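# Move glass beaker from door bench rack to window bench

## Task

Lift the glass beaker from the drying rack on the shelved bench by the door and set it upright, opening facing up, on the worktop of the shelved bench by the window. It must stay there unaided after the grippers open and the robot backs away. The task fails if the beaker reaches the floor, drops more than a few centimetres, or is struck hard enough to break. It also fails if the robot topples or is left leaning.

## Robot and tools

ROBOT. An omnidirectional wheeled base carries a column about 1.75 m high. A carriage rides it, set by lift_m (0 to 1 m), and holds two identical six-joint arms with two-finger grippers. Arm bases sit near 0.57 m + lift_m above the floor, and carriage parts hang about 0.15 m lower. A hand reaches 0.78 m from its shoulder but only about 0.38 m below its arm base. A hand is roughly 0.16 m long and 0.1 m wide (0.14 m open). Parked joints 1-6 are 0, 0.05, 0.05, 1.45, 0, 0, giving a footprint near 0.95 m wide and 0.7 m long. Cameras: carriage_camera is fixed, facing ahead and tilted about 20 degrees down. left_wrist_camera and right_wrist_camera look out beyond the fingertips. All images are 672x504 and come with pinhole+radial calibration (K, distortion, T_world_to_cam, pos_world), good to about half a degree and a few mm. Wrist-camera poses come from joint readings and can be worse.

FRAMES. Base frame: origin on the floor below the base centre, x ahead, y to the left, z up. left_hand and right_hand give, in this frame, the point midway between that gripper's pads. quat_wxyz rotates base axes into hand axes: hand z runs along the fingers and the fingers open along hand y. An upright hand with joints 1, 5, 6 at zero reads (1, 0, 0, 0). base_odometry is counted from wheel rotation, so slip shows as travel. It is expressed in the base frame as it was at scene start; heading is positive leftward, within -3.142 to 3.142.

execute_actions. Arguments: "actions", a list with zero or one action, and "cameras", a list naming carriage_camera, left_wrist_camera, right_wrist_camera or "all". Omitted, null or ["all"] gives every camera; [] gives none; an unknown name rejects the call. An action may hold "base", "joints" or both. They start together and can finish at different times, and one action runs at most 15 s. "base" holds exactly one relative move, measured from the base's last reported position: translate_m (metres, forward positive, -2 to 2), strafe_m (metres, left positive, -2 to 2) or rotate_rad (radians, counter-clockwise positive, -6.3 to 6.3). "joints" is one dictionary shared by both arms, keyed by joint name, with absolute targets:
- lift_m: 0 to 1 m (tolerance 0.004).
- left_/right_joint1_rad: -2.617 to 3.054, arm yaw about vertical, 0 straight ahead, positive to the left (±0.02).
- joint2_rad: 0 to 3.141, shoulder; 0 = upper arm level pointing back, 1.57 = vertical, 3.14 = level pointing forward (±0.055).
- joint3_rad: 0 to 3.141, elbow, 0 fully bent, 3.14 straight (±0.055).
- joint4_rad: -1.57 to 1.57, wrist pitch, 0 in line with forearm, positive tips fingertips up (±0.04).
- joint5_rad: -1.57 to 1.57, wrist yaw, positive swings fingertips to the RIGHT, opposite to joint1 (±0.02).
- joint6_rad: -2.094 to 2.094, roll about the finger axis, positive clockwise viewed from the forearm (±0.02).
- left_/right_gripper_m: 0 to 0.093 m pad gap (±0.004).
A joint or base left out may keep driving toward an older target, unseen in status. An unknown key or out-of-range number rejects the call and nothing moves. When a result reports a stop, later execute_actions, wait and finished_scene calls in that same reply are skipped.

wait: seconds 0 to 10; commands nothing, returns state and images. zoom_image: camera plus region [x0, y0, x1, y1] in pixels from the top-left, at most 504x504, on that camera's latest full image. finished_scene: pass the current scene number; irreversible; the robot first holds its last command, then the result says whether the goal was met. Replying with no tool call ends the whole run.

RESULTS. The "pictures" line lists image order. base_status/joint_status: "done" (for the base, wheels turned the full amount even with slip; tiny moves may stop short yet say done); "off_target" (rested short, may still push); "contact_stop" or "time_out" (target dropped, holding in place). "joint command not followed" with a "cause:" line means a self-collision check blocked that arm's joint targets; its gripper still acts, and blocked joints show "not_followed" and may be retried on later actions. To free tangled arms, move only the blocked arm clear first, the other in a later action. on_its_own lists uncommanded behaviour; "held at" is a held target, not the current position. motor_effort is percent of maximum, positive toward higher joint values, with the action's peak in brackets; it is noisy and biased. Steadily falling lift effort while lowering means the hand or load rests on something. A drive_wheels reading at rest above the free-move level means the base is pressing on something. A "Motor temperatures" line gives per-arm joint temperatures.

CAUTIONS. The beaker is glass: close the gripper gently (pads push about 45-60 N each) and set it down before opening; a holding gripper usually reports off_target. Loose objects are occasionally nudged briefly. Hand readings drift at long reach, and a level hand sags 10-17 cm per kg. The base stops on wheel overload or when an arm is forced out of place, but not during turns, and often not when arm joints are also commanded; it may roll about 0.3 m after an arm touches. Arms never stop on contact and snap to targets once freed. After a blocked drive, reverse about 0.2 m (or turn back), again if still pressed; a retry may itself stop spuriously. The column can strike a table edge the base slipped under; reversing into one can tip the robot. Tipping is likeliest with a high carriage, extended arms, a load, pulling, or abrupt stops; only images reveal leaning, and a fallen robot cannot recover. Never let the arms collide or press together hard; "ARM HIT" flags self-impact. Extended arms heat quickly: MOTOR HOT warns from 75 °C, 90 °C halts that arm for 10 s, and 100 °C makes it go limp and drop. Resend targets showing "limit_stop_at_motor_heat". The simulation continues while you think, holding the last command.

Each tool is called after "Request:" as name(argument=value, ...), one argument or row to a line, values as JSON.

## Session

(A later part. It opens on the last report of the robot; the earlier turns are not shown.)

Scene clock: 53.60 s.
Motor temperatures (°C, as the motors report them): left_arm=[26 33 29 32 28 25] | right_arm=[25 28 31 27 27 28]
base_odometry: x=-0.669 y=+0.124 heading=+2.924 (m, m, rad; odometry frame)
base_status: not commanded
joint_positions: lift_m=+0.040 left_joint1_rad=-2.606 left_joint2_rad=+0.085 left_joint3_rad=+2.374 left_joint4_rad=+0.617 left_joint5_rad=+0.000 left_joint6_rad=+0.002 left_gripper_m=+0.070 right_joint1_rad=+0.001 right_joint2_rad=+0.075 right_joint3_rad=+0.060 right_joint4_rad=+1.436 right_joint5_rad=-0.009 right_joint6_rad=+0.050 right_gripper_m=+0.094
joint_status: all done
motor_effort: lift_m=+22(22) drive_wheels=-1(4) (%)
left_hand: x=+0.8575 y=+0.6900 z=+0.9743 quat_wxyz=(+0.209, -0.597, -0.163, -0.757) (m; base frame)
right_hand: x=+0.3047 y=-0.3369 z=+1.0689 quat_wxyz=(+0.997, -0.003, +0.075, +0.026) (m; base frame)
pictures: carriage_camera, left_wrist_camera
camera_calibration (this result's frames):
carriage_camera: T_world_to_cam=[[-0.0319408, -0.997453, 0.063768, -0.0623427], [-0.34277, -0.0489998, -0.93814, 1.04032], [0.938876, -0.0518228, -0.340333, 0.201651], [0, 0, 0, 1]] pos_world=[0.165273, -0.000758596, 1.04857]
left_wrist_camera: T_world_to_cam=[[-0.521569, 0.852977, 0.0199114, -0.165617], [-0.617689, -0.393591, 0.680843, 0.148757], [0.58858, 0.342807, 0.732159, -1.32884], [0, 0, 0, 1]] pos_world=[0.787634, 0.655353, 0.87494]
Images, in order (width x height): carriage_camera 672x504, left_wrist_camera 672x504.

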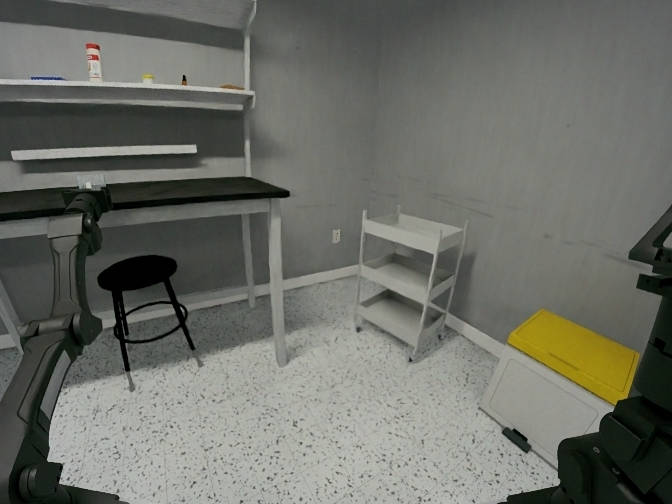

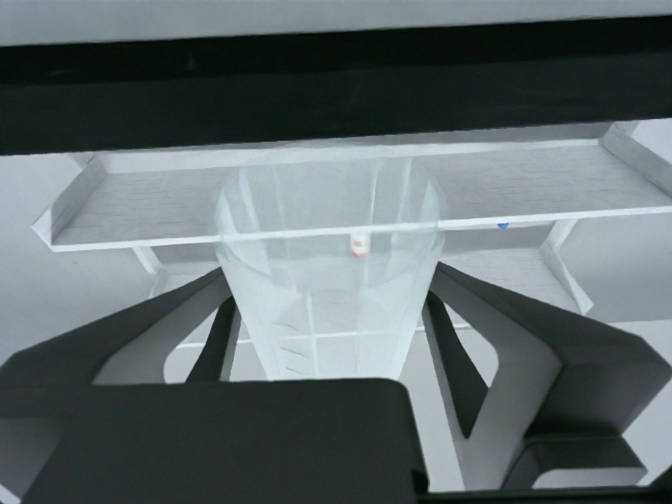

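Request:
execute_actions(
  actions=[
    {"joints":{"lift_m":0.075}},
  ],
  cameras=[],
)

Request:
execute_actions(
  actions=[
    {"base":{"translate_m":0.092}},
  ],
  cameras=["left_wrist_camera"],
)

Request:
execute_actions(
  actions=[
    {"joints":{"lift_m":0.048}},
  ],
  cameras=["carriage_camera","left_wrist_camera"],
)

Scene clock: 55.03 s.
Motor temperatures (°C, as the motors report them): left_arm=[26 34 29 32 28 25] | right_arm=[25 28 31 27 27 28]
base_odometry: x=-0.669 y=+0.124 heading=+2.924 (m, m, rad; odometry frame)
base_status: not commanded
joint_positions: lift_m=+0.075 left_joint1_rad=-2.606 left_joint2_rad=+0.087 left_joint3_rad=+2.374 left_joint4_rad=+0.647 left_joint5_rad=+0.000 left_joint6_rad=+0.002 left_gripper_m=+0.070 right_joint1_rad=+0.001 right_joint2_rad=+0.075 right_joint3_rad=+0.060 right_joint4_rad=+1.436 right_joint5_rad=-0.009 right_joint6_rad=+0.050 right_gripper_m=+0.094
joint_status: all done
motor_effort: lift_m=+22(26) drive_wheels=-3(3) (%)
left_hand: x=+0.8586 y=+0.6907 z=+1.0033 quat_wxyz=(+0.206, -0.608, -0.166, -0.748) (m; base frame)
right_hand: x=+0.3047 y=-0.3369 z=+1.1038 quat_wxyz=(+0.997, -0.003, +0.075, +0.026) (m; base frame)
pictures: none
No camera images: the call's "cameras" was empty. Leave "cameras" out to get every camera's image.

Scene clock: 56.63 s.
Motor temperatures (°C, as the motors report them): left_arm=[26 35 30 32 28 25] | right_arm=[25 28 31 27 27 28]
base_odometry: x=-0.759 y=+0.144 heading=+2.924 (m, m, rad; odometry frame)
base_status: done
joint_positions: lift_m=+0.075 left_joint1_rad=-2.606 left_joint2_rad=+0.085 left_joint3_rad=+2.374 left_joint4_rad=+0.653 left_joint5_rad=+0.000 left_joint6_rad=+0.002 left_gripper_m=+0.070 right_joint1_rad=+0.001 right_joint2_rad=+0.075 right_joint3_rad=+0.060 right_joint4_rad=+1.436 right_joint5_rad=-0.009 right_joint6_rad=+0.050 right_gripper_m=+0.094
joint_status: not commanded
motor_effort: lift_m=+22(22) drive_wheels=-4(12) (%)
left_hand: x=+0.8592 y=+0.6910 z=+1.0004 quat_wxyz=(+0.206, -0.611, -0.167, -0.746) (m; base frame)
right_hand: x=+0.3047 y=-0.3369 z=+1.1038 quat_wxyz=(+0.997, -0.003, +0.075, +0.026) (m; base frame)
pictures: left_wrist_camera
camera_calibration (this result's frames):
left_wrist_camera: T_world_to_cam=[[-0.520935, 0.853353, 0.0203691, -0.167376], [-0.595834, -0.380611, 0.70719, 0.0782514], [0.611235, 0.356263, 0.70673, -1.35265], [0, 0, 0, 1]] pos_world=[0.786221, 0.654514, 0.90403]
Images, in order (width x height): left_wrist_camera 672x504.

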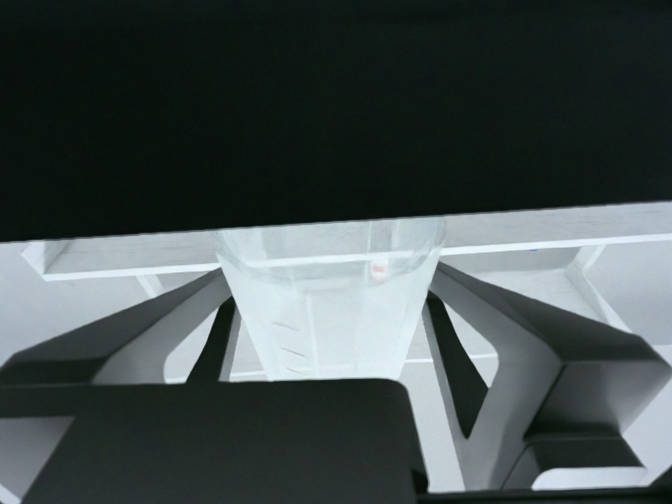

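Scene clock: 57.23 s.
Motor temperatures (°C, as the motors report them): left_arm=[26 35 30 32 28 25] | right_arm=[25 28 31 27 27 28]
base_odometry: x=-0.759 y=+0.144 heading=+2.924 (m, m, rad; odometry frame)
base_status: not commanded
joint_positions: lift_m=+0.048 left_joint1_rad=-2.606 left_joint2_rad=+0.084 left_joint3_rad=+2.374 left_joint4_rad=+0.638 left_joint5_rad=-0.002 left_joint6_rad=-0.007 left_gripper_m=+0.070 right_joint1_rad=+0.001 right_joint2_rad=+0.075 right_joint3_rad=+0.060 right_joint4_rad=+1.436 right_joint5_rad=-0.009 right_joint6_rad=+0.050 right_gripper_m=+0.094
joint_status: all done
motor_effort: lift_m=+21(21) drive_wheels=-1(4) (%)
left_hand: x=+0.8588 y=+0.6905 z=+0.9767 quat_wxyz=(+0.203, -0.605, -0.168, -0.752) (m; base frame)
right_hand: x=+0.3047 y=-0.3369 z=+1.0768 quat_wxyz=(+0.997, -0.003, +0.075, +0.026) (m; base frame)
pictures: carriage_camera, left_wrist_camera
camera_calibration (this result's frames):
carriage_camera: T_world_to_cam=[[-0.0319408, -0.997453, 0.063768, -0.0628527], [-0.34277, -0.0489998, -0.93814, 1.04782], [0.938876, -0.0518228, -0.340333, 0.204373], [0, 0, 0, 1]] pos_world=[0.165273, -0.000758596, 1.05656]
left_wrist_camera: T_world_to_cam=[[-0.518331, 0.855102, 0.0115652, -0.161483], [-0.609187, -0.37869, 0.696768, 0.11492], [0.600187, 0.354111, 0.717203, -1.33468], [0, 0, 0, 1]] pos_world=[0.787366, 0.654229, 0.879034]
Images, in order (width x height): carriage_camera 672x504, left_wrist_camera 672x504.

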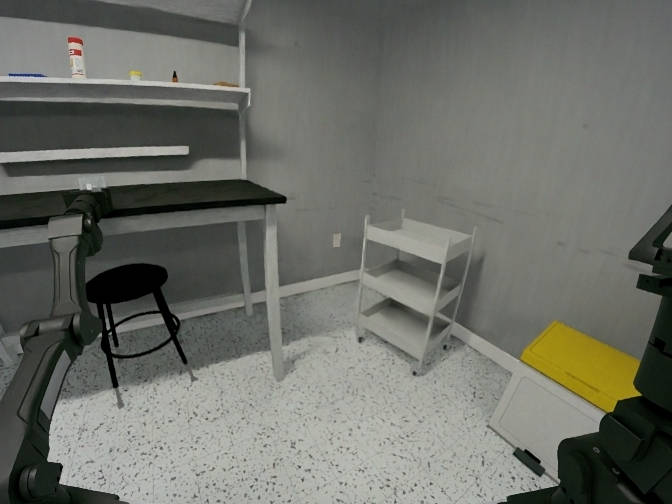

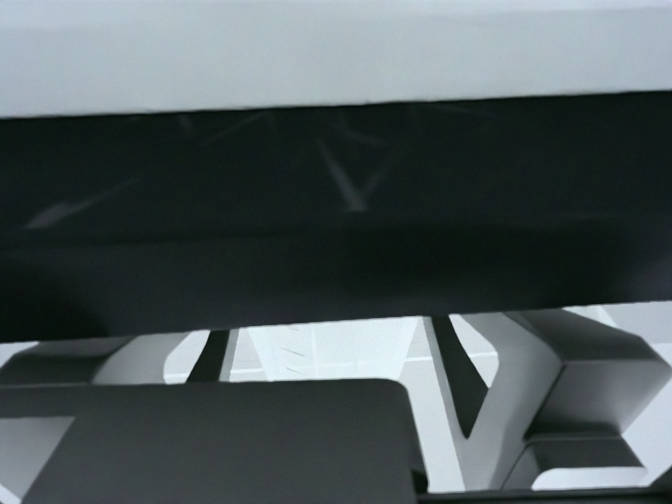

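Request:
execute_actions(
  actions=[
    {"joints":{"left_gripper_m":0.093}},
  ],
  cameras=["left_wrist_camera"],
)

Request:
execute_actions(
  actions=[
    {"joints":{"left_joint3_rad":1.75,"left_joint4_rad":1.22}},
  ],
  cameras=[],
)

Request:
execute_actions(
  actions=[
    {"base":{"strafe_m":-0.15},"joints":{"lift_m":0.2,"left_joint2_rad":0.8}},
  ],
  cameras=["carriage_camera"],
)

Scene clock: 58.90 s.
Motor temperatures (°C, as the motors report them): left_arm=[26 36 30 32 28 25] | right_arm=[25 28 31 27 27 28]
base_odometry: x=-0.759 y=+0.144 heading=+2.924 (m, m, rad; odometry frame)
base_status: not commanded
joint_positions: lift_m=+0.048 left_joint1_rad=-2.606 left_joint2_rad=+0.084 left_joint3_rad=+2.374 left_joint4_rad=+0.636 left_joint5_rad=-0.002 left_joint6_rad=-0.007 left_gripper_m=+0.093 right_joint1_rad=+0.001 right_joint2_rad=+0.075 right_joint3_rad=+0.060 right_joint4_rad=+1.436 right_joint5_rad=-0.009 right_joint6_rad=+0.050 right_gripper_m=+0.094
joint_status: all done
motor_effort: lift_m=+21(22) drive_wheels=-3(4) (%)
left_hand: x=+0.8587 y=+0.6904 z=+0.9772 quat_wxyz=(+0.203, -0.604, -0.167, -0.752) (m; base frame)
right_hand: x=+0.3047 y=-0.3369 z=+1.0768 quat_wxyz=(+0.997, -0.003, +0.075, +0.026) (m; base frame)
pictures: left_wrist_camera
camera_calibration (this result's frames):
left_wrist_camera: T_world_to_cam=[[-0.518417, 0.855045, 0.0119206, -0.161723], [-0.610165, -0.379641, 0.695393, 0.117369], [0.599118, 0.35323, 0.718531, -1.33471], [0, 0, 0, 1]] pos_world=[0.787425, 0.654299, 0.879342]
Images, in order (width x height): left_wrist_camera 672x504.

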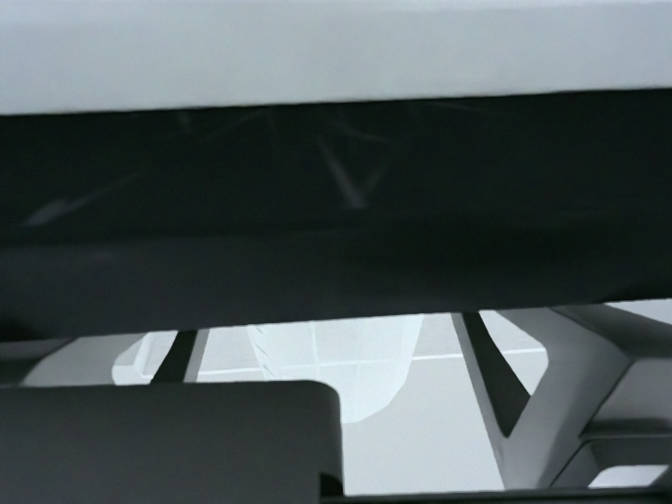

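Scene clock: 60.07 s.
Motor temperatures (°C, as the motors report them): left_arm=[26 37 30 32 28 25] | right_arm=[25 28 31 27 27 28]
base_odometry: x=-0.759 y=+0.144 heading=+2.924 (m, m, rad; odometry frame)
base_status: not commanded
joint_positions: lift_m=+0.048 left_joint1_rad=-2.606 left_joint2_rad=+0.091 left_joint3_rad=+1.769 left_joint4_rad=+1.219 left_joint5_rad=-0.002 left_joint6_rad=-0.006 left_gripper_m=+0.093 right_joint1_rad=+0.001 right_joint2_rad=+0.075 right_joint3_rad=+0.060 right_joint4_rad=+1.436 right_joint5_rad=-0.009 right_joint6_rad=+0.050 right_gripper_m=+0.094
joint_status: all done
motor_effort: lift_m=+22(22) drive_wheels=-4(4) (%)
left_hand: x=+0.7533 y=+0.6279 z=+1.0784 quat_wxyz=(+0.206, -0.593, -0.164, -0.761) (m; base frame)
right_hand: x=+0.3047 y=-0.3369 z=+1.0768 quat_wxyz=(+0.997, -0.003, +0.075, +0.026) (m; base frame)
pictures: none
No camera images: the call's "cameras" was empty. Leave "cameras" out to get every camera's image.

Scene clock: 62.00 s.
Motor temperatures (°C, as the motors report them): left_arm=[26 37 30 32 28 25] | right_arm=[25 28 31 27 27 28]
base_odometry: x=-0.727 y=+0.291 heading=+2.924 (m, m, rad; odometry frame)
base_status: done
joint_positions: lift_m=+0.200 left_joint1_rad=-2.605 left_joint2_rad=+0.806 left_joint3_rad=+1.754 left_joint4_rad=+1.220 left_joint5_rad=-0.001 left_joint6_rad=-0.005 left_gripper_m=+0.093 right_joint1_rad=+0.001 right_joint2_rad=+0.075 right_joint3_rad=+0.060 right_joint4_rad=+1.436 right_joint5_rad=-0.009 right_joint6_rad=+0.050 right_gripper_m=+0.094
joint_status: all done
motor_effort: lift_m=+21(26) drive_wheels=-1(13) (%)
left_hand: x=+0.4434 y=+0.4441 z=+1.5374 quat_wxyz=(+0.251, -0.284, -0.078, -0.922) (m; base frame)
right_hand: x=+0.3047 y=-0.3369 z=+1.2289 quat_wxyz=(+0.997, -0.003, +0.075, +0.026) (m; base frame)
pictures: carriage_camera
camera_calibration (this result's frames):
carriage_camera: T_world_to_cam=[[-0.0319408, -0.997453, 0.063768, -0.072549], [-0.34277, -0.0489998, -0.93814, 1.19047], [0.938876, -0.0518228, -0.340333, 0.256122], [0, 0, 0, 1]] pos_world=[0.165273, -0.000758596, 1.20862]
Images, in order (width x height): carriage_camera 672x504.

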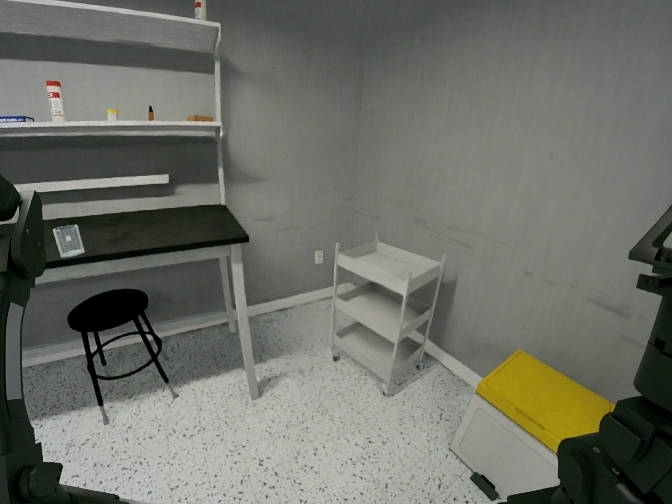

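Request:
finished_scene(
  scene=1,
)

The scene is finished: the task was done.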